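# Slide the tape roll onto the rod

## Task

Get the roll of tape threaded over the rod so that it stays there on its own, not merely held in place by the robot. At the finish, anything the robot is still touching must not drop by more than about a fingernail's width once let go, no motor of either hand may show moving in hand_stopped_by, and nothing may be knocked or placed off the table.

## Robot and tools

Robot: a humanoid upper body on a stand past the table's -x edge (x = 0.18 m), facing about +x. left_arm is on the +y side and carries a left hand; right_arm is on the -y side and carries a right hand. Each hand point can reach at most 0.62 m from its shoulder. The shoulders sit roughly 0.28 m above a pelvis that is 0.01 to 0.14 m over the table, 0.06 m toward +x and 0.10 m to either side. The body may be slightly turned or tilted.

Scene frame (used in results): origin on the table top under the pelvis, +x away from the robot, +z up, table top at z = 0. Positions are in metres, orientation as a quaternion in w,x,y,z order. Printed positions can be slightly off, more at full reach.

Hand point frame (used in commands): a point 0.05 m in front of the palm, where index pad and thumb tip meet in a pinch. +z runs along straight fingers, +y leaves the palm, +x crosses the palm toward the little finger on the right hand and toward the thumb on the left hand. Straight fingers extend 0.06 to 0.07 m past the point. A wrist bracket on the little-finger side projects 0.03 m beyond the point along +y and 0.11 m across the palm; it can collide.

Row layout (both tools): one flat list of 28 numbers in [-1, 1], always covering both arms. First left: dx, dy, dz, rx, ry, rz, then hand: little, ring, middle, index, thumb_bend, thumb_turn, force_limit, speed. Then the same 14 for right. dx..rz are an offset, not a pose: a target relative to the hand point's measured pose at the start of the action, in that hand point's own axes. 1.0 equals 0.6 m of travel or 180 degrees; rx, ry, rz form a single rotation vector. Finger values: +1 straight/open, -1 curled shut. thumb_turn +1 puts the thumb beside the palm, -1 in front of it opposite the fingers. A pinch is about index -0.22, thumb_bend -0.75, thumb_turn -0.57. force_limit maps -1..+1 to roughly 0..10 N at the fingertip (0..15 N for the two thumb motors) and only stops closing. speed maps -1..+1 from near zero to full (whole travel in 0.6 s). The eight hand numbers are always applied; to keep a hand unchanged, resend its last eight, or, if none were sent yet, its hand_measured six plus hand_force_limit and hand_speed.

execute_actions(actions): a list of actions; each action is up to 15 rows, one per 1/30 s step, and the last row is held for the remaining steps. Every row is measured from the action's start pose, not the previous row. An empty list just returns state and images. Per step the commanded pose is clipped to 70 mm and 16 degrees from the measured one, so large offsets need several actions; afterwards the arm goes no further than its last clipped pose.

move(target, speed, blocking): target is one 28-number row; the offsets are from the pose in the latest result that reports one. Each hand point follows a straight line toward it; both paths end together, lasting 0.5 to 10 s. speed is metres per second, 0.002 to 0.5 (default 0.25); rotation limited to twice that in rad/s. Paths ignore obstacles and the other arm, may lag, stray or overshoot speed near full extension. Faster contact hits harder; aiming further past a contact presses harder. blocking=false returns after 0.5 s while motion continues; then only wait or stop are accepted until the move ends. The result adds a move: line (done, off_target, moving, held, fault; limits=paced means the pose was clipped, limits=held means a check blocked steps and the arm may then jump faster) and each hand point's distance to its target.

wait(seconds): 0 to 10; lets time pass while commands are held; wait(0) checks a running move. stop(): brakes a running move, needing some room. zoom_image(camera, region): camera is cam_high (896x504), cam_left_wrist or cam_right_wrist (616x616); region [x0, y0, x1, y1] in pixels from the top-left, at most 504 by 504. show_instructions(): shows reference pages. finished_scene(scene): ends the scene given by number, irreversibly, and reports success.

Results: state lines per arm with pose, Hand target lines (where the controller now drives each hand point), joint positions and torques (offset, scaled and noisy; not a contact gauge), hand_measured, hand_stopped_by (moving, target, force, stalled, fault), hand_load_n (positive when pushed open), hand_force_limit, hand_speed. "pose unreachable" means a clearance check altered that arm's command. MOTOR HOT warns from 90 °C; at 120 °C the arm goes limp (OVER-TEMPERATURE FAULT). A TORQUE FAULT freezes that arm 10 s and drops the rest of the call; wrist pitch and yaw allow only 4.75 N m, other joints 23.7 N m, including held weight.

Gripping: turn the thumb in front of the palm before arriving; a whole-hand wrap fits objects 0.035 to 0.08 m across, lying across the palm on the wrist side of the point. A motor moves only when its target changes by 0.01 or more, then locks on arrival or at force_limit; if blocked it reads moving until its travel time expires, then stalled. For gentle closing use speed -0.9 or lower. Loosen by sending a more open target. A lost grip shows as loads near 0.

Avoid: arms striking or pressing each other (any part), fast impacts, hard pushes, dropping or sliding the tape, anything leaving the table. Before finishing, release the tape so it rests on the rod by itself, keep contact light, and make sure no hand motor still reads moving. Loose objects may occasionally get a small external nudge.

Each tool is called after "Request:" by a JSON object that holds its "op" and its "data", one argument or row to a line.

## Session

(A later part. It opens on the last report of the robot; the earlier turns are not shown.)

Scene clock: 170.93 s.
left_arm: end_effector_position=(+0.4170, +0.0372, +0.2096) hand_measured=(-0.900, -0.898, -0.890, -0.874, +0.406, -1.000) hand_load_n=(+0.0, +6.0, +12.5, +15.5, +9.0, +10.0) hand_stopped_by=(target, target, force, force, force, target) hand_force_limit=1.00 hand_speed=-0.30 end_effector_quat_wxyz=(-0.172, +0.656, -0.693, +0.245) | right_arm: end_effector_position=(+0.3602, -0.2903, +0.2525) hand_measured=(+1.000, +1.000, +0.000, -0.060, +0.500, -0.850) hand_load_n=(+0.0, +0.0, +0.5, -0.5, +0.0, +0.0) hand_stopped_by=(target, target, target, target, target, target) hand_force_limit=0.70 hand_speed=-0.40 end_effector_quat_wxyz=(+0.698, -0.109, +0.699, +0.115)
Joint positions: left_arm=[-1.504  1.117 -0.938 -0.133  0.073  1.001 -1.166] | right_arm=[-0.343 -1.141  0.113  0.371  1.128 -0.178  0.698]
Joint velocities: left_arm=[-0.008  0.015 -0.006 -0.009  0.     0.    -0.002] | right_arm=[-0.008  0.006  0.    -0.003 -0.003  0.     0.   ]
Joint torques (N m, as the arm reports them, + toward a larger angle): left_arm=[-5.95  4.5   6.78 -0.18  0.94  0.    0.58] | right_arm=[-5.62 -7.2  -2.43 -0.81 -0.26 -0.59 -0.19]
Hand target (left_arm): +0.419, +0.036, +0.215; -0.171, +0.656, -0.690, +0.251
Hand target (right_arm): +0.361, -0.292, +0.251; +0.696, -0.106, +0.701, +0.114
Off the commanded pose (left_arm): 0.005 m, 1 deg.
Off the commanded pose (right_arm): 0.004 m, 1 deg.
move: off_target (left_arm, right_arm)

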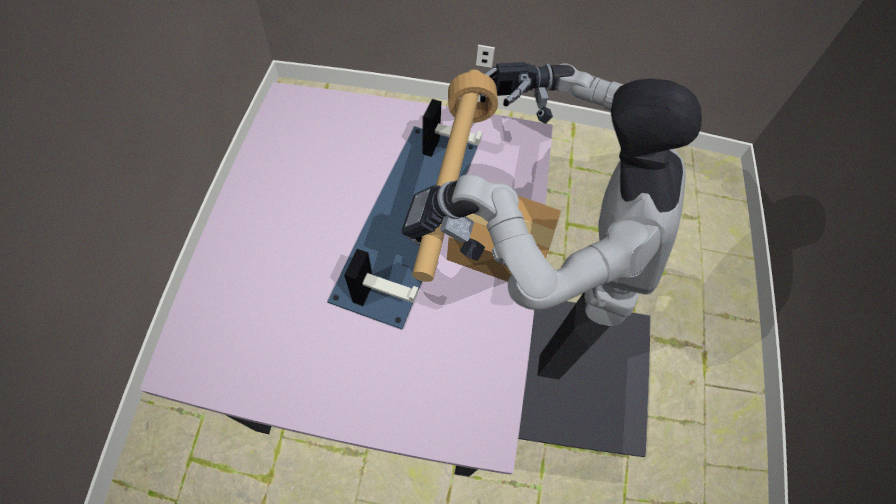

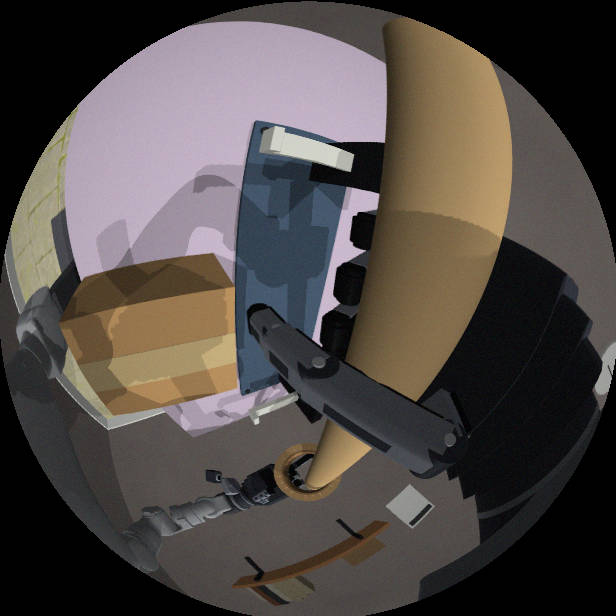

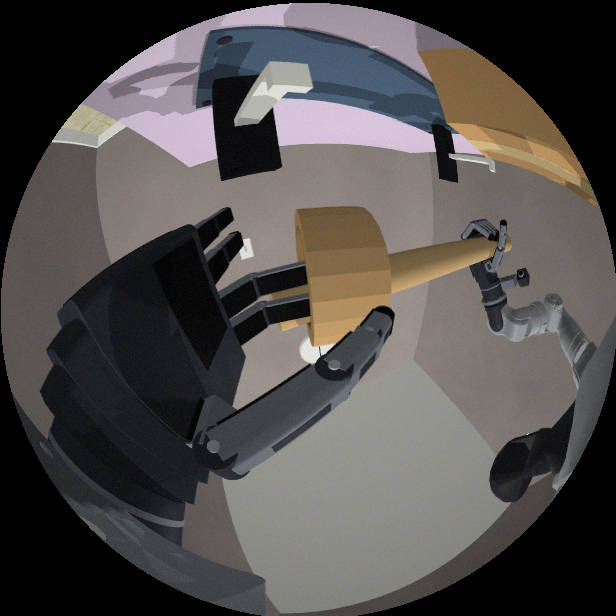

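Request:
{"op": "move", "data": {
  "target": [0,-0.007,-0.005,0,0.004,-0.004,-0.9,-0.9,-1,-1,-0.5,-1,1,-0.3,0.005,0.145,0.04,0,0,0,1,1,0.0,-0.06,0.5,-0.85,0.7,-0.4],
  "speed": 0.07
}}

Request:
{"op": "zoom_image", "data": {
  "camera": "cam_high",
  "region": [410,40,560,180]
}}

Request:
{"op": "zoom_image", "data": {
  "camera": "cam_left_wrist",
  "region": [230,400,370,540]
}}

Scene clock: 185.87 s.
left_arm: end_effector_position=(+0.4148, +0.0406, +0.2062) hand_measured=(-0.900, -0.898, -0.890, -0.874, +0.406, -1.000) hand_load_n=(+0.0, +6.0, +13.0, +15.5, +9.5, +10.0) hand_stopped_by=(target, target, force, force, force, target) hand_force_limit=1.00 hand_speed=-0.30 end_effector_quat_wxyz=(-0.165, +0.657, -0.697, +0.236) | right_arm: end_effector_position=(+0.3565, -0.2056, +0.2495) hand_measured=(+1.000, +1.000, +0.000, -0.060, +0.500, -0.850) hand_load_n=(+0.0, +0.0, +0.5, +0.0, +0.0, +0.0) hand_stopped_by=(target, target, target, target, target, target) hand_force_limit=0.70 hand_speed=-0.40 end_effector_quat_wxyz=(+0.699, -0.104, +0.700, +0.107)
Joint positions: left_arm=[-1.492  1.12  -0.933 -0.117  0.073  0.977 -1.182] | right_arm=[-0.17  -1.136  0.188 -0.164  1.041 -0.167  0.201]
Joint velocities: left_arm=[ 0.014 -0.015  0.005  0.    -0.015  0.    -0.002] | right_arm=[ 0.002  0.005  0.     0.009  0.012  0.    -0.011]
Joint torques (N m, as the arm reports them, + toward a larger angle): left_arm=[-6.51  3.65  7.92 -0.11  0.88  0.3   0.7 ] | right_arm=[-4.46 -5.92 -1.17 -1.38 -0.53 -0.67  0.06]
Hand target (left_arm): +0.419, +0.037, +0.214; -0.166, +0.658, -0.691, +0.250
Hand target (right_arm): +0.354, -0.201, +0.246; +0.694, -0.110, +0.702, +0.112
Off the commanded pose (left_arm): 0.010 m, 2 deg.
Off the commanded pose (right_arm): 0.006 m, 1 deg.
move: off_target (left_arm, right_arm)

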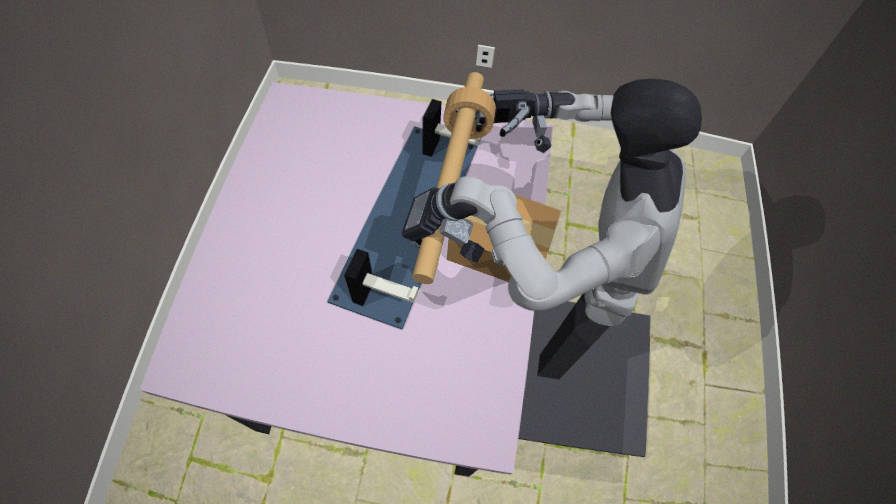

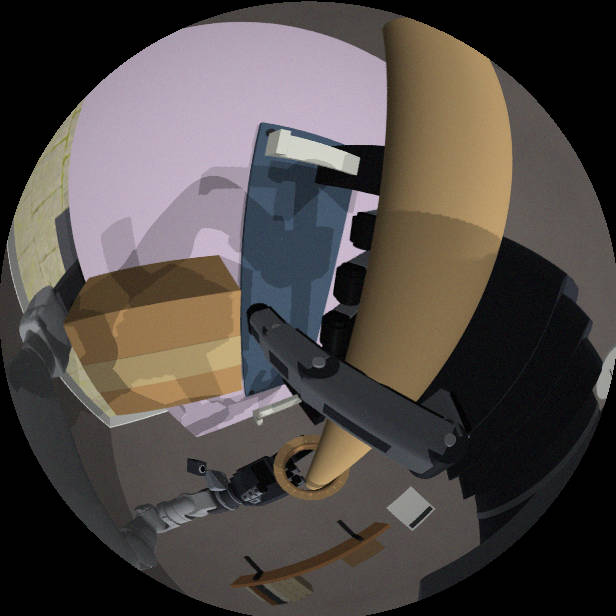

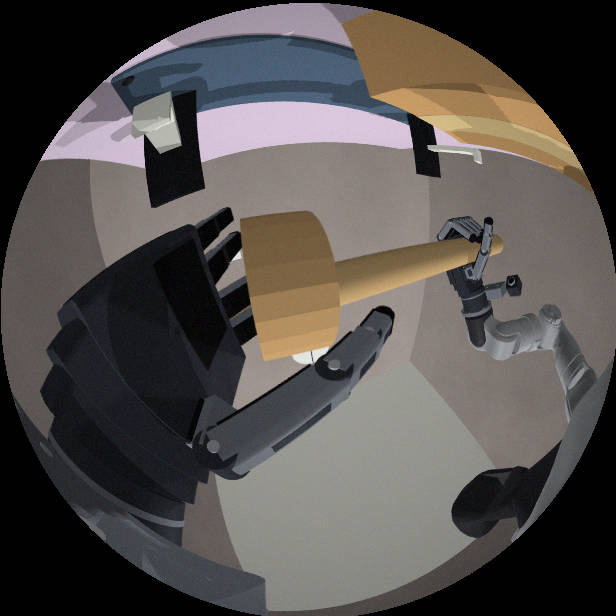

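Region (410, 40, 560, 180) of cam_high's 896x504 image, scaled by 3.360, with more detail than that image has; it fills the top 470 rows of this view, and the rest is white.

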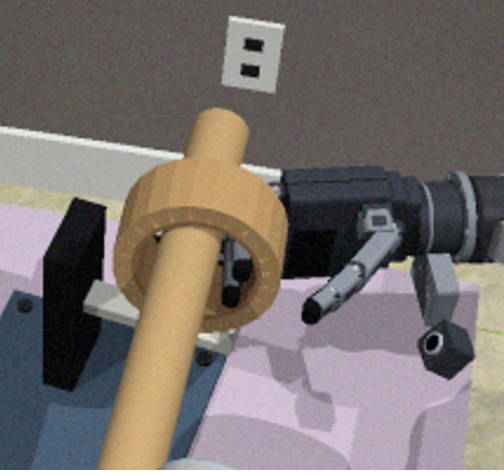

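Region (230, 400, 370, 540) of cam_left_wrist's 616x616 image, scaled by 3.600, with more detail than that image has.

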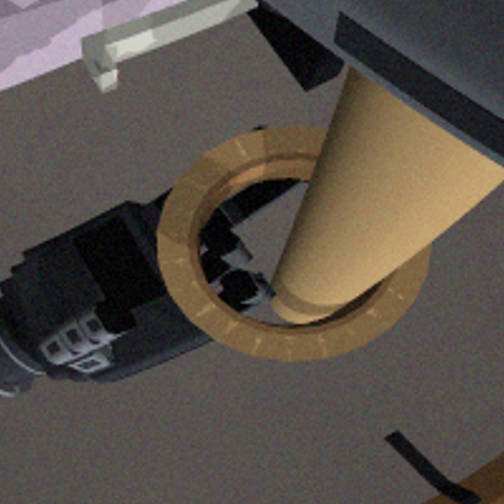

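Request:
{"op": "move", "data": {
  "target": [0,-0.009,-0.007,0,0.005,-0.005,-0.9,-0.9,-1,-1,-0.5,-1,1,-0.3,0,0.062,0.024,0,0,0,1,1,0.22,-0.03,0.5,-0.85,0.7,-0.4],
  "speed": 0.07
}}

Request:
{"op": "move", "data": {
  "target": [0,-0.007,-0.005,0,0.004,-0.004,-0.9,-0.9,-1,-1,-0.5,-1,1,-0.3,0.005,-0.085,-0.022,0,0,0,1,1,0.22,-0.03,0.5,-0.85,0.7,-0.4],
  "speed": 0.07
}}

Request:
{"op": "zoom_image", "data": {
  "camera": "cam_left_wrist",
  "region": [230,400,370,540]
}}

Scene clock: 198.33 s.
left_arm: end_effector_position=(+0.4147, +0.0440, +0.2065) hand_measured=(-0.900, -0.898, -0.890, -0.874, +0.406, -1.000) hand_load_n=(+0.0, +6.0, +13.0, +15.5, +9.5, +10.0) hand_stopped_by=(target, target, force, force, force, target) hand_force_limit=1.00 hand_speed=-0.30 end_effector_quat_wxyz=(-0.159, +0.660, -0.696, +0.232) | right_arm: end_effector_position=(+0.3599, -0.1686, +0.2490) hand_measured=(+1.000, +1.000, +0.220, -0.030, +0.500, -0.850) hand_load_n=(+0.0, +0.0, +0.0, +0.0, +0.0, +0.0) hand_stopped_by=(target, target, target, target, target, target) hand_force_limit=0.70 hand_speed=-0.40 end_effector_quat_wxyz=(+0.699, -0.101, +0.701, +0.104)
Joint positions: left_arm=[-1.485  1.126 -0.921 -0.093  0.073  0.951 -1.2  ] | right_arm=[-0.216 -1.094  0.283 -0.315  0.967 -0.105  0.002]
Joint velocities: left_arm=[ 0.003 -0.003  0.     0.     0.002  0.    -0.003] | right_arm=[ 0.005 -0.005  0.017 -0.005  0.     0.     0.   ]
Joint torques (N m, as the arm reports them, + toward a larger angle): left_arm=[-6.73  3.82  6.95 -0.25  0.52  0.2   0.58] | right_arm=[-4.33 -5.62 -1.85 -1.75 -0.8  -0.66  0.  ]
Hand target (left_arm): +0.417, +0.041, +0.213; -0.158, +0.661, -0.693, +0.242
Hand target (right_arm): +0.358, -0.165, +0.248; +0.698, -0.106, +0.701, +0.107
Off the commanded pose (left_arm): 0.007 m, 1 deg.
Off the commanded pose (right_arm): 0.003 m, 1 deg.
move: off_target (left_arm)

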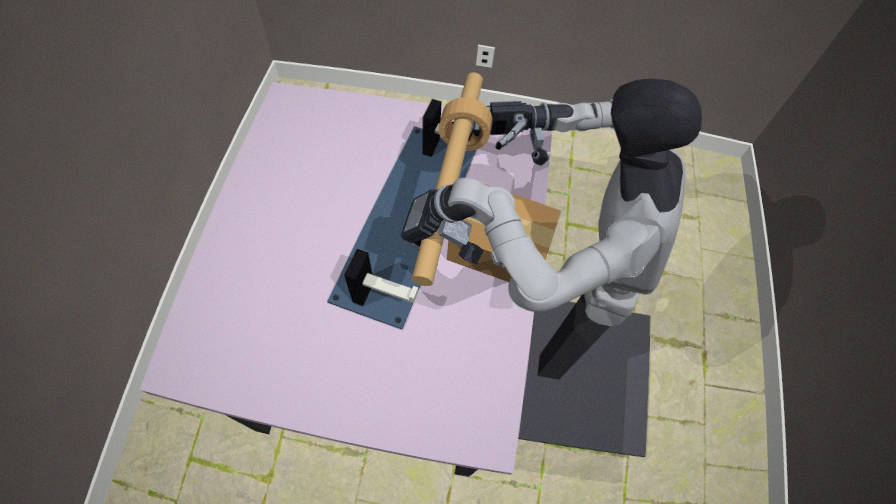

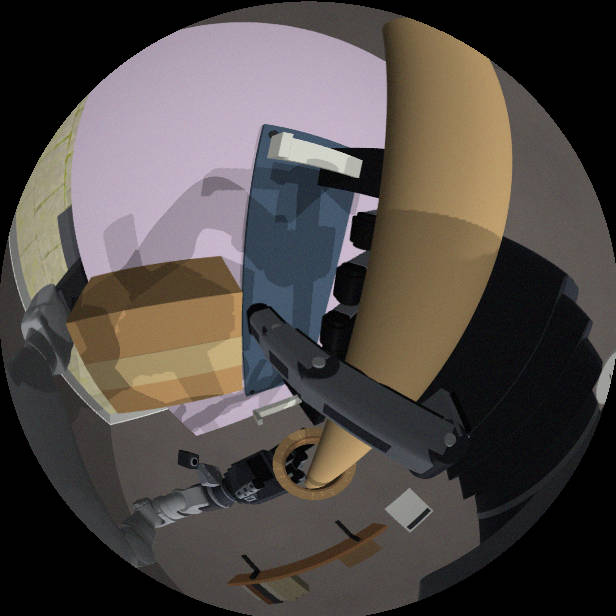

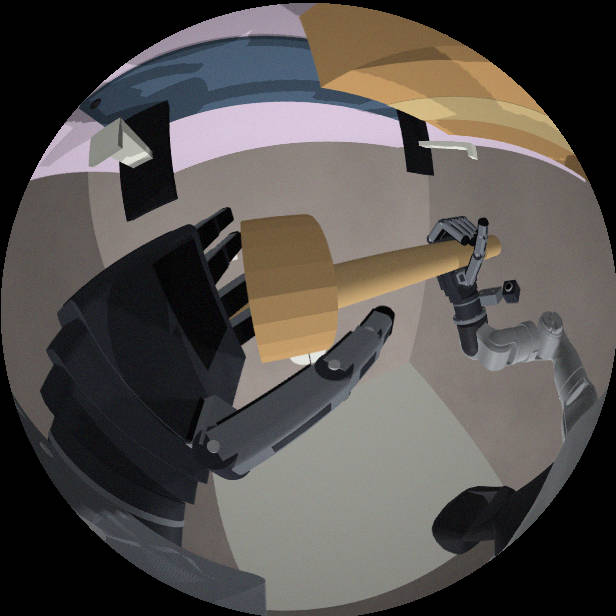

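Scene clock: 199.40 s.
left_arm: end_effector_position=(+0.4150, +0.0457, +0.2064) hand_measured=(-0.900, -0.898, -0.890, -0.874, +0.406, -1.000) hand_load_n=(+0.0, +6.5, +13.0, +15.5, +9.5, +10.0) hand_stopped_by=(target, target, force, force, force, target) hand_force_limit=1.00 hand_speed=-0.30 end_effector_quat_wxyz=(-0.154, +0.662, -0.696, +0.230) | right_arm: end_effector_position=(+0.3624, -0.2212, +0.2457) hand_measured=(+1.000, +1.000, +0.220, -0.030, +0.500, -0.850) hand_load_n=(+0.0, +0.0, +0.0, +0.0, +0.0, +0.0) hand_stopped_by=(target, target, target, target, target, target) hand_force_limit=0.70 hand_speed=-0.40 end_effector_quat_wxyz=(+0.698, -0.100, +0.701, +0.104)
Joint positions: left_arm=[-1.48   1.126 -0.912 -0.074  0.073  0.932 -1.21 ] | right_arm=[-0.206 -1.124  0.186 -0.066  1.051 -0.174  0.269]
Joint velocities: left_arm=[-0.003  0.02  -0.009 -0.006  0.009  0.    -0.001] | right_arm=[ 0.    -0.005  0.009  0.014  0.003  0.     0.005]
Joint torques (N m, as the arm reports them, + toward a larger angle): left_arm=[-6.19  4.24  6.58 -0.04  0.67  0.16  0.58] | right_arm=[-5.35 -6.37 -2.14 -0.87 -0.01 -0.87 -0.11]
Hand target (left_arm): +0.417, +0.044, +0.211; -0.153, +0.663, -0.693, +0.237
Hand target (right_arm): +0.363, -0.222, +0.248; +0.700, -0.099, +0.699, +0.105
Off the commanded pose (left_arm): 0.005 m, 1 deg.
Off the commanded pose (right_arm): 0.001 m, 0 deg.
move: off_target (left_arm)

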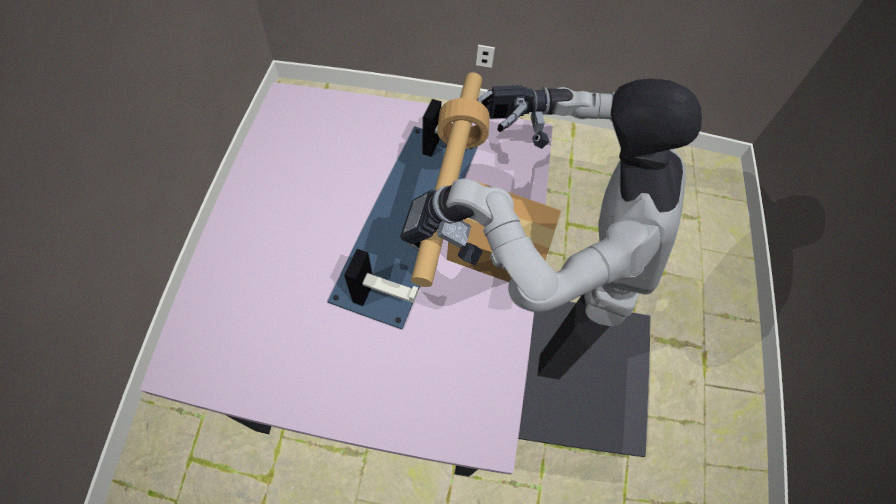

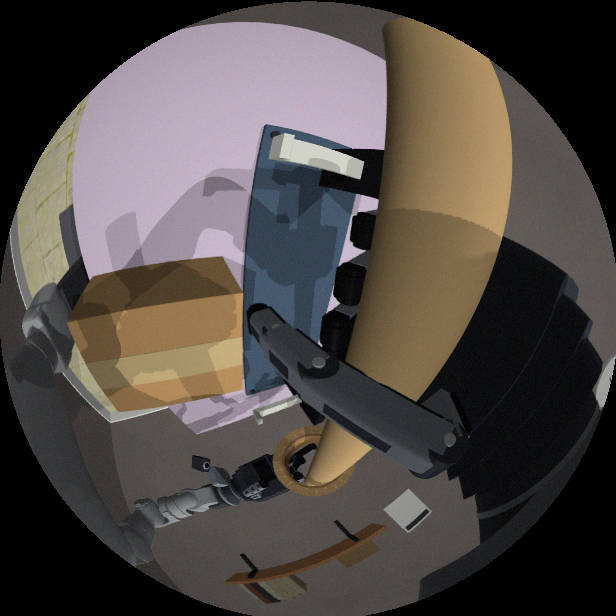

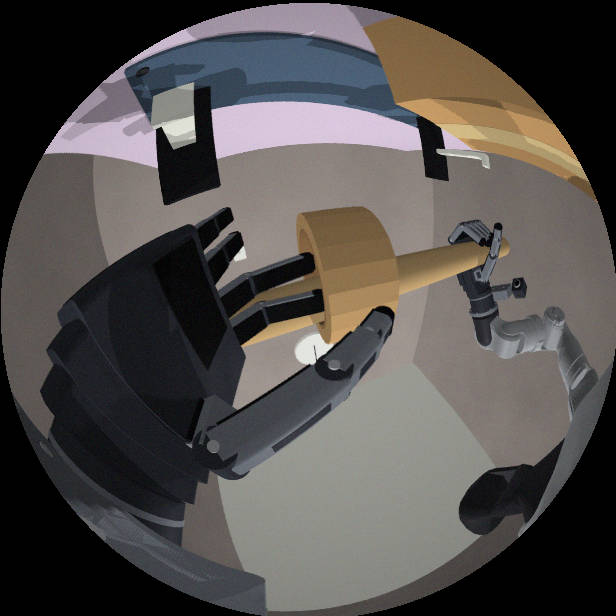

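Region (230, 400, 370, 540) of cam_left_wrist's 616x616 image, scaled by 3.600, with more detail than that image has.

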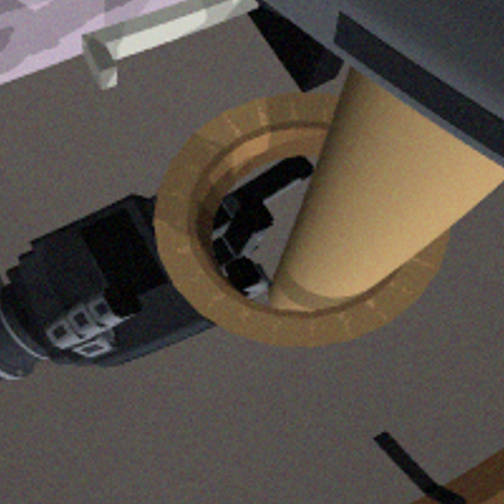

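Request:
{"op": "move", "data": {
  "target": [0,-0.007,-0.005,0,0.003,-0.003,-0.9,-0.9,-1,-1,-0.5,-1,1,-0.3,0.005,-0.03,-0.01,0,0,0,1,1,0.22,-0.03,0.5,-0.85,0.7,-0.4],
  "speed": 0.07
}}

Request:
{"op": "move", "data": {
  "target": [0.019,-0.07,0.06,0.02,0.022,0.031,-0.9,-0.9,-1,-1,-0.5,-1,1,-0.3,0.01,0,-0.13,0,0,0,1,1,0.22,-0.03,0.5,-0.85,0.7,-0.4],
  "speed": 0.1
}}

Scene clock: 216.30 s.
left_arm: end_effector_position=(+0.4148, +0.0481, +0.2051) hand_measured=(-0.900, -0.898, -0.890, -0.874, +0.406, -1.000) hand_load_n=(+0.0, +6.5, +13.0, +15.5, +9.5, +10.0) hand_stopped_by=(target, target, force, force, force, target) hand_force_limit=1.00 hand_speed=-0.30 end_effector_quat_wxyz=(-0.150, +0.665, -0.697, +0.224) | right_arm: end_effector_position=(+0.3618, -0.2395, +0.2415) hand_measured=(+1.000, +1.000, +0.220, -0.030, +0.500, -0.850) hand_load_n=(+0.0, +0.0, +0.0, +0.0, +0.0, +0.0) hand_stopped_by=(target, target, target, target, target, target) hand_force_limit=0.70 hand_speed=-0.40 end_effector_quat_wxyz=(+0.697, -0.101, +0.703, +0.104)
Joint positions: left_arm=[-1.477  1.126 -0.91  -0.053  0.073  0.913 -1.221] | right_arm=[-0.218 -1.122  0.167  0.041  1.066 -0.194  0.372]
Joint velocities: left_arm=[-0.008  0.006 -0.003  0.003 -0.011  0.    -0.005] | right_arm=[-0.011  0.009  0.009 -0.002 -0.005  0.     0.004]
Joint torques (N m, as the arm reports them, + toward a larger angle): left_arm=[-6.56  4.13  6.55 -0.14  0.43  0.05  0.58] | right_arm=[-5.13 -6.42 -2.63 -0.81  0.06 -0.87 -0.07]
Hand target (left_arm): +0.417, +0.046, +0.211; -0.150, +0.664, -0.694, +0.233
Hand target (right_arm): +0.362, -0.240, +0.243; +0.699, -0.099, +0.700, +0.105
Off the commanded pose (left_arm): 0.007 m, 1 deg.
Off the commanded pose (right_arm): 0.001 m, 0 deg.
move: off_target (left_arm)

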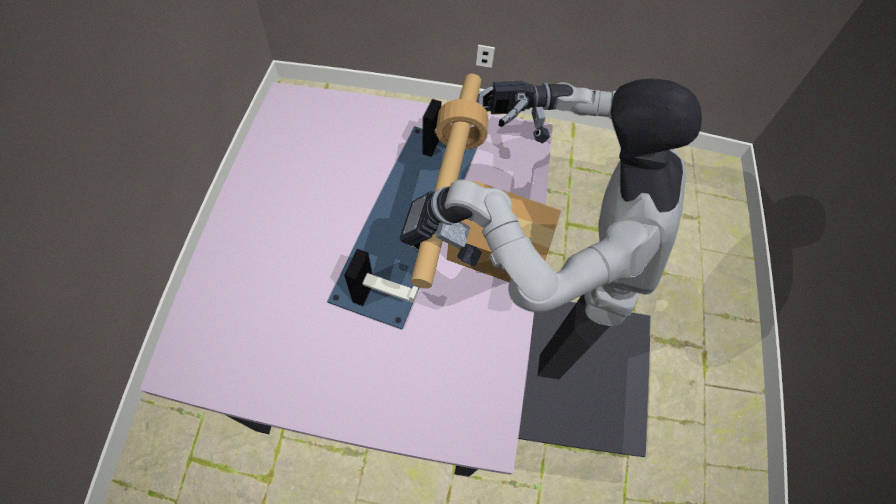

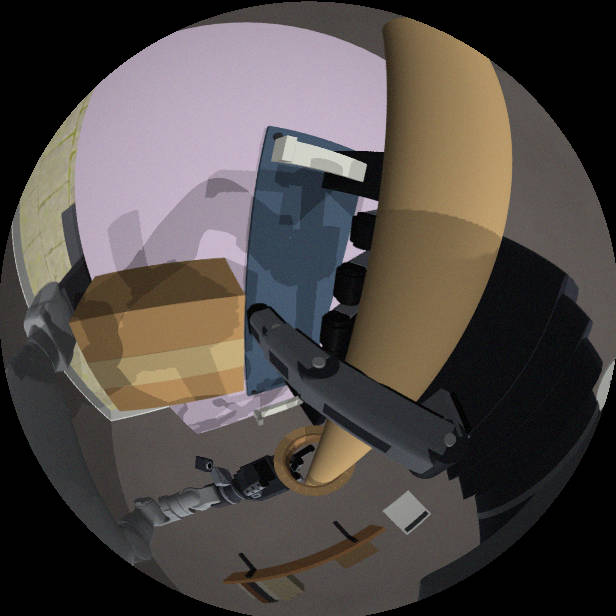

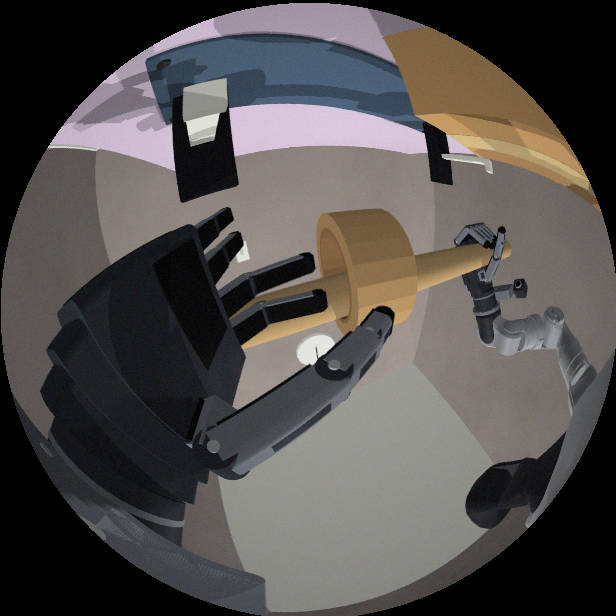

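Scene clock: 217.47 s.
left_arm: end_effector_position=(+0.4662, +0.0359, +0.1914) hand_measured=(-0.900, -0.898, -0.890, -0.874, +0.406, -1.000) hand_load_n=(+0.0, +6.5, +13.0, +15.5, +9.5, +10.0) hand_stopped_by=(target, target, force, force, force, target) hand_force_limit=1.00 hand_speed=-0.30 end_effector_quat_wxyz=(-0.159, +0.618, -0.728, +0.250) | right_arm: end_effector_position=(+0.2871, -0.2676, +0.2349) hand_measured=(+1.000, +1.000, +0.220, -0.030, +0.500, -0.850) hand_load_n=(+0.0, +0.0, +0.0, +0.0, +0.0, +0.0) hand_stopped_by=(target, target, target, target, target, target) hand_force_limit=0.70 hand_speed=-0.40 end_effector_quat_wxyz=(+0.698, -0.097, +0.703, +0.096)
Joint positions: left_arm=[-1.525  0.924 -0.932  0.433  0.127  0.497 -1.119] | right_arm=[ 0.283 -1.183 -0.082 -0.031  1.162 -0.429  0.526]
Joint velocities: left_arm=[ 0.005 -0.003  0.006  0.005 -0.003 -0.003  0.   ] | right_arm=[-0.002 -0.003 -0.015  0.002  0.002  0.     0.001]
Joint torques (N m, as the arm reports them, + toward a larger angle): left_arm=[-7.54  3.71  6.03 -0.86  0.11 -0.01  0.62] | right_arm=[-2.49 -5.75 -2.29 -0.8   0.3  -0.82 -0.03]
Hand target (left_arm): +0.468, +0.032, +0.197; +0.159, -0.616, +0.727, -0.259
Hand target (right_arm): +0.287, -0.267, +0.236; +0.699, -0.096, +0.702, +0.098
Off the commanded pose (left_arm): 0.007 m, 1 deg.
Off the commanded pose (right_arm): 0.006 m, 1 deg.
move: off_target (left_arm, right_arm)

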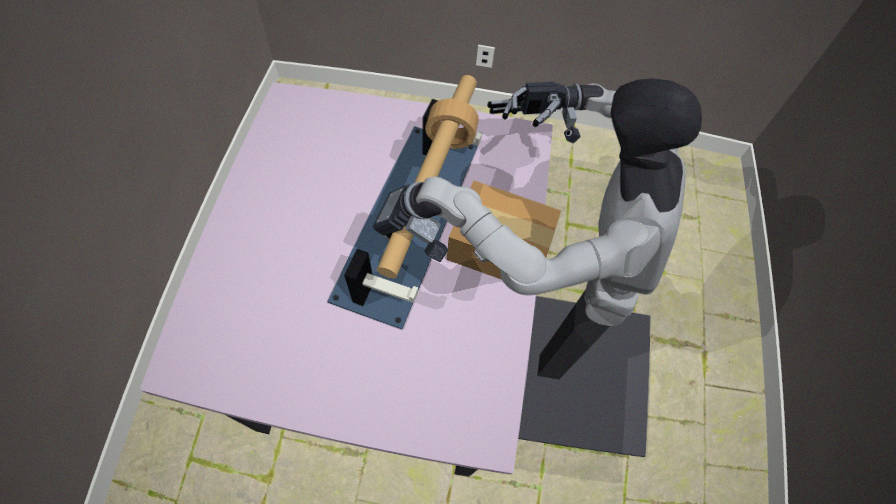

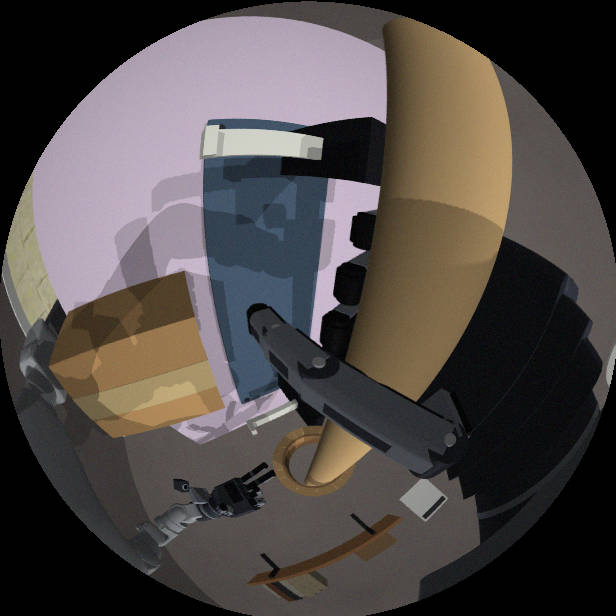

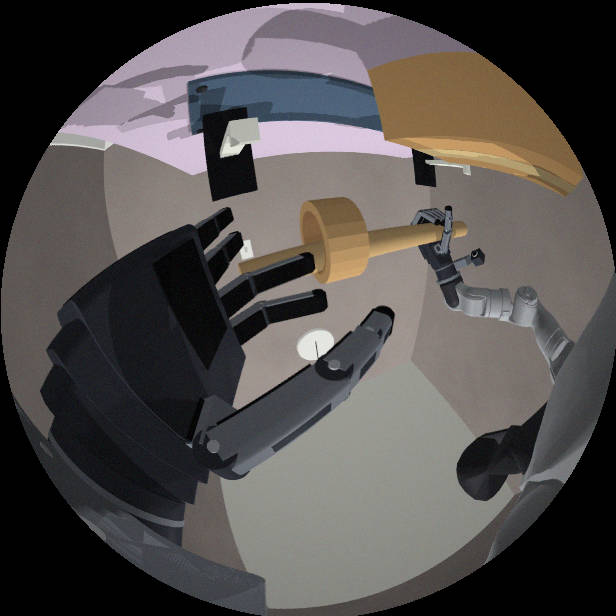

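Request:
{"op": "move", "data": {
  "target": [0.003,0.094,0.147,0.012,0.002,-0.002,-0.9,-0.9,-1,-1,-0.5,-1,1,-0.3,0,0,0,0,0,0,1,1,0.22,-0.03,0.5,-0.85,0.7,-0.4],
  "speed": 0.1
}}

Request:
{"op": "zoom_image", "data": {
  "camera": "cam_high",
  "region": [310,80,560,330]
}}

Scene clock: 225.57 s.
left_arm: end_effector_position=(+0.4641, +0.0297, +0.0803) hand_measured=(-0.900, -0.898, -0.890, -0.874, +0.406, -1.000) hand_load_n=(+0.0, +6.0, +13.0, +15.5, +9.5, +10.0) hand_stopped_by=(target, target, force, force, force, target) hand_force_limit=1.00 hand_speed=-0.30 end_effector_quat_wxyz=(-0.168, +0.617, -0.726, +0.254) | right_arm: end_effector_position=(+0.2871, -0.2676, +0.2349) hand_measured=(+1.000, +1.000, +0.220, -0.030, +0.500, -0.850) hand_load_n=(+0.0, +0.0, +0.0, +0.0, +0.0, +0.0) hand_stopped_by=(target, target, target, target, target, target) hand_force_limit=0.70 hand_speed=-0.40 end_effector_quat_wxyz=(+0.698, -0.097, +0.703, +0.096)
Joint positions: left_arm=[-1.249  0.763 -0.953  0.497  0.163  0.471 -0.783] | right_arm=[ 0.283 -1.183 -0.082 -0.031  1.162 -0.429  0.526]
Joint velocities: left_arm=[ 0.     0.002  0.002 -0.002 -0.015 -0.007  0.   ] | right_arm=[-0.008 -0.014  0.    -0.002  0.005  0.     0.   ]
Joint torques (N m, as the arm reports them, + toward a larger angle): left_arm=[-7.53  4.48  5.81 -1.43  0.02 -0.33  0.72] | right_arm=[-2.75 -6.1  -2.43 -0.85  0.03 -0.69 -0.21]
Hand target (left_arm): +0.468, +0.025, +0.087; +0.168, -0.615, +0.723, -0.266
Hand target (right_arm): +0.287, -0.268, +0.235; +0.698, -0.097, +0.703, +0.096
Off the commanded pose (left_arm): 0.009 m, 2 deg.
Off the commanded pose (right_arm): 0.000 m, 0 deg.
move: off_target (left_arm)

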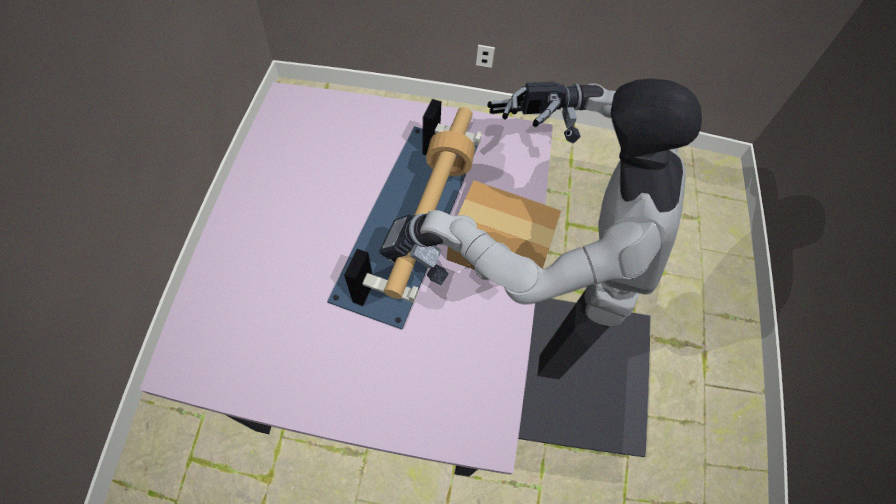

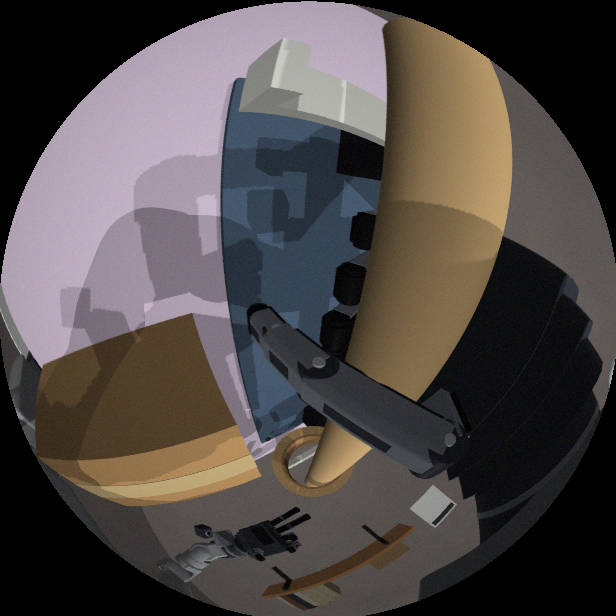

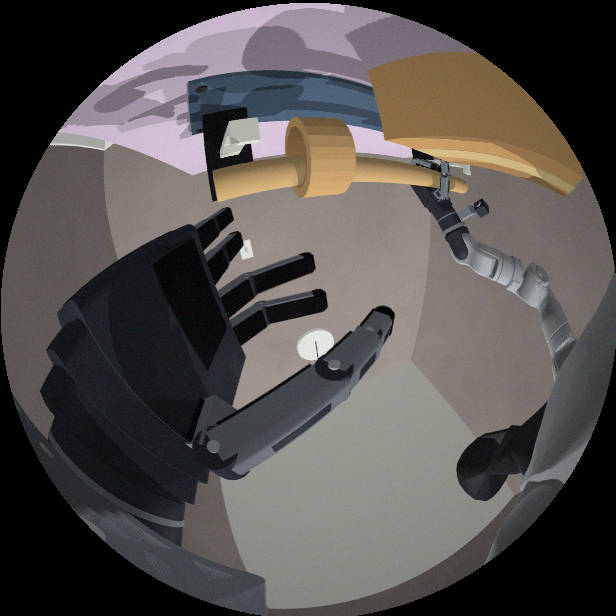

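Region (310, 80, 560, 330) of cam_high's 896x504 image, scaled by 2.016, with more detail than that image has.

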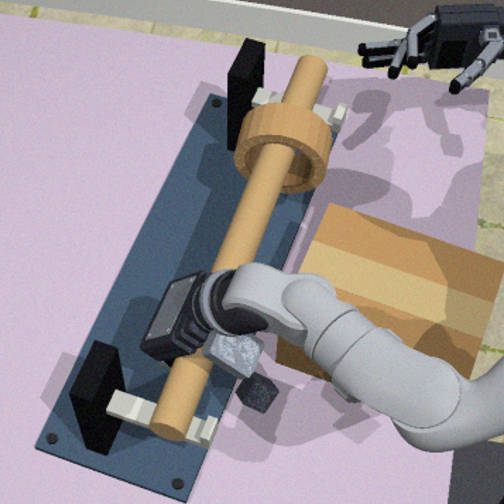

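Request:
{"op": "move", "data": {
  "target": [0.001,0.011,0.034,0,0,0,-0.9,-0.9,-1,-1,-0.5,-1,1,-0.3,0,0,0,0,0,0,1,1,0.22,-0.03,0.5,-0.85,0.7,-0.4],
  "speed": 0.03
}}

Scene clock: 231.93 s.
left_arm: end_effector_position=(+0.4673, +0.0306, +0.0557) hand_measured=(-0.900, -0.898, -0.890, -0.874, +0.406, -1.000) hand_load_n=(+0.0, +6.5, +13.0, +15.5, +9.5, +10.0) hand_stopped_by=(target, target, force, force, force, target) hand_force_limit=1.00 hand_speed=-0.30 end_effector_quat_wxyz=(-0.169, +0.619, -0.727, +0.245) | right_arm: end_effector_position=(+0.2871, -0.2676, +0.2349) hand_measured=(+1.000, +1.000, +0.220, -0.030, +0.500, -0.850) hand_load_n=(+0.0, +0.0, +0.0, +0.0, +0.0, +0.0) hand_stopped_by=(target, target, target, target, target, target) hand_force_limit=0.70 hand_speed=-0.40 end_effector_quat_wxyz=(+0.698, -0.097, +0.703, +0.096)
Joint positions: left_arm=[-1.24   0.675 -0.967  0.67   0.183  0.382 -0.731] | right_arm=[ 0.283 -1.183 -0.082 -0.031  1.162 -0.429  0.526]
Joint velocities: left_arm=[ 0.008 -0.006  0.009  0.003  0.012 -0.002  0.   ] | right_arm=[-0.009 -0.006 -0.008  0.002 -0.009  0.     0.   ]
Joint torques (N m, as the arm reports them, + toward a larger angle): left_arm=[-7.64  4.16  4.8  -1.29  0.07 -0.27  0.73] | right_arm=[-3.02 -5.71 -2.45 -0.97  0.09 -0.76 -0.23]
Hand target (left_arm): +0.470, +0.026, +0.060; +0.168, -0.617, +0.726, -0.253
Hand target (right_arm): +0.287, -0.268, +0.235; +0.698, -0.097, +0.703, +0.096
Off the commanded pose (left_arm): 0.006 m, 1 deg.
Off the commanded pose (right_arm): 0.000 m, 0 deg.
move: off_target (left_arm)

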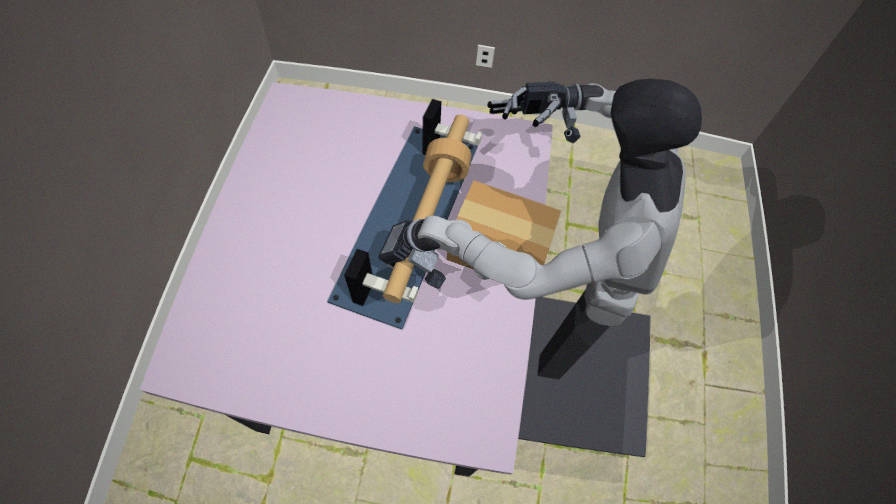

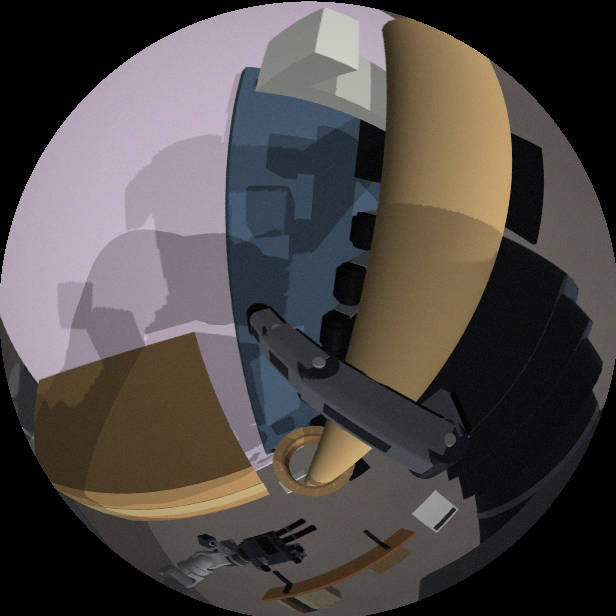

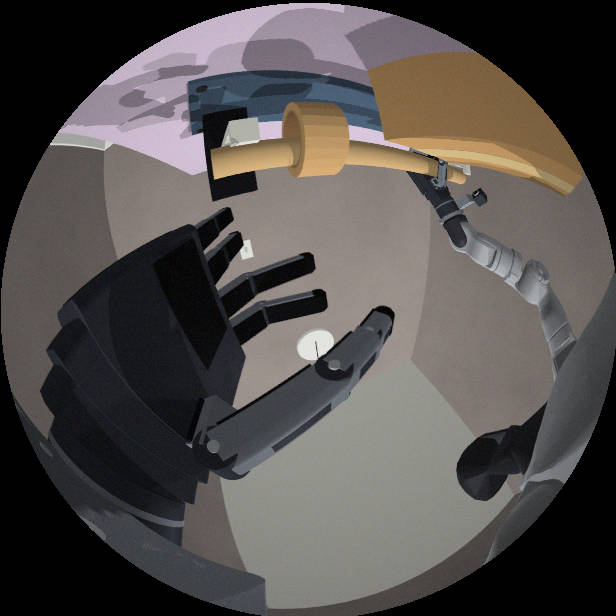

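Nearly seated; open slowly.

Request:
{"op": "move", "data": {
  "target": [0,0,0,0,0,0,0.1,0.2,0.2,0.2,1,-1,1,-0.4,0,0,0,0,0,0,1,1,0.22,-0.03,0.5,-0.85,0.7,-0.4],
  "speed": 0.03
}}

Scene clock: 238.87 s.
left_arm: end_effector_position=(+0.4681, +0.0299, +0.0569) hand_measured=(+0.100, +0.200, +0.200, +0.200, +1.000, -1.000) hand_load_n=(+0.0, +0.0, +0.0, +0.0, +0.0, +0.0) hand_stopped_by=(target, target, target, target, target, target) hand_force_limit=1.00 hand_speed=-0.40 end_effector_quat_wxyz=(-0.169, +0.619, -0.726, +0.247) | right_arm: end_effector_position=(+0.2871, -0.2676, +0.2349) hand_measured=(+1.000, +1.000, +0.220, -0.030, +0.500, -0.850) hand_load_n=(+0.0, +0.0, +0.0, +0.0, +0.0, +0.0) hand_stopped_by=(target, target, target, target, target, target) hand_force_limit=0.70 hand_speed=-0.40 end_effector_quat_wxyz=(+0.698, -0.097, +0.703, +0.096)
Joint positions: left_arm=[-1.242  0.675 -0.964  0.67   0.183  0.382 -0.731] | right_arm=[ 0.283 -1.183 -0.082 -0.031  1.162 -0.429  0.526]
Joint velocities: left_arm=[ 0.002 -0.003  0.003 -0.003  0.012  0.     0.   ] | right_arm=[-0.018  0.009 -0.017  0.002  0.012  0.     0.   ]
Joint torques (N m, as the arm reports them, + toward a larger angle): left_arm=[-5.9   4.12  3.35 -1.01  0.42  0.08  0.41] | right_arm=[-2.97 -6.1  -1.66 -0.72 -0.05 -0.85 -0.16]
Hand target (left_arm): +0.467, +0.031, +0.056; +0.169, -0.619, +0.727, -0.245
Hand target (right_arm): +0.287, -0.268, +0.235; +0.698, -0.097, +0.703, +0.096
Off the commanded pose (left_arm): 0.002 m, 0 deg.
Off the commanded pose (right_arm): 0.000 m, 0 deg.
move: done

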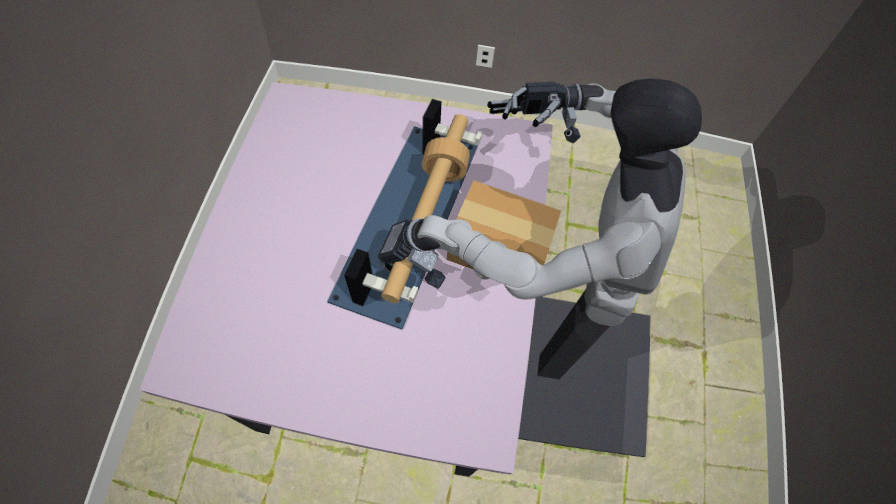

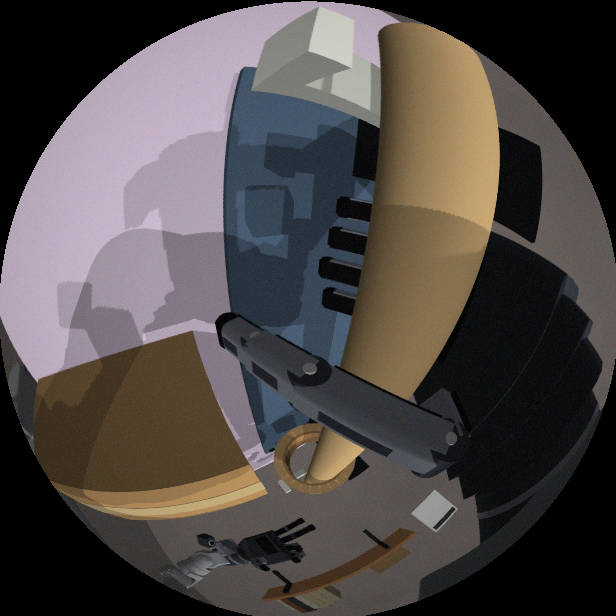

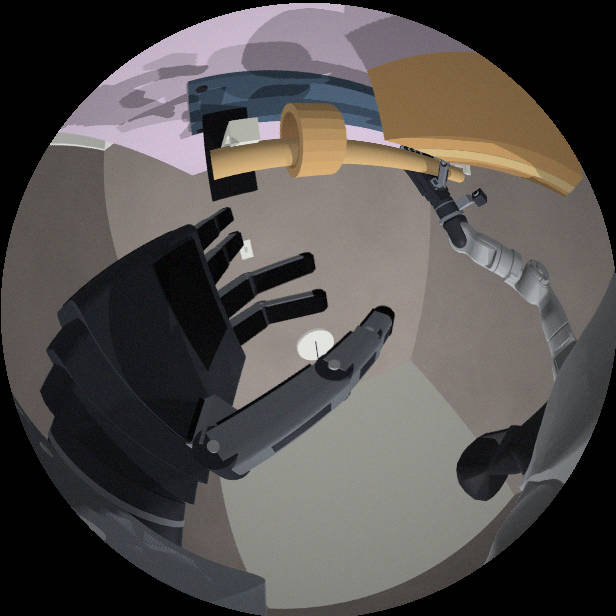

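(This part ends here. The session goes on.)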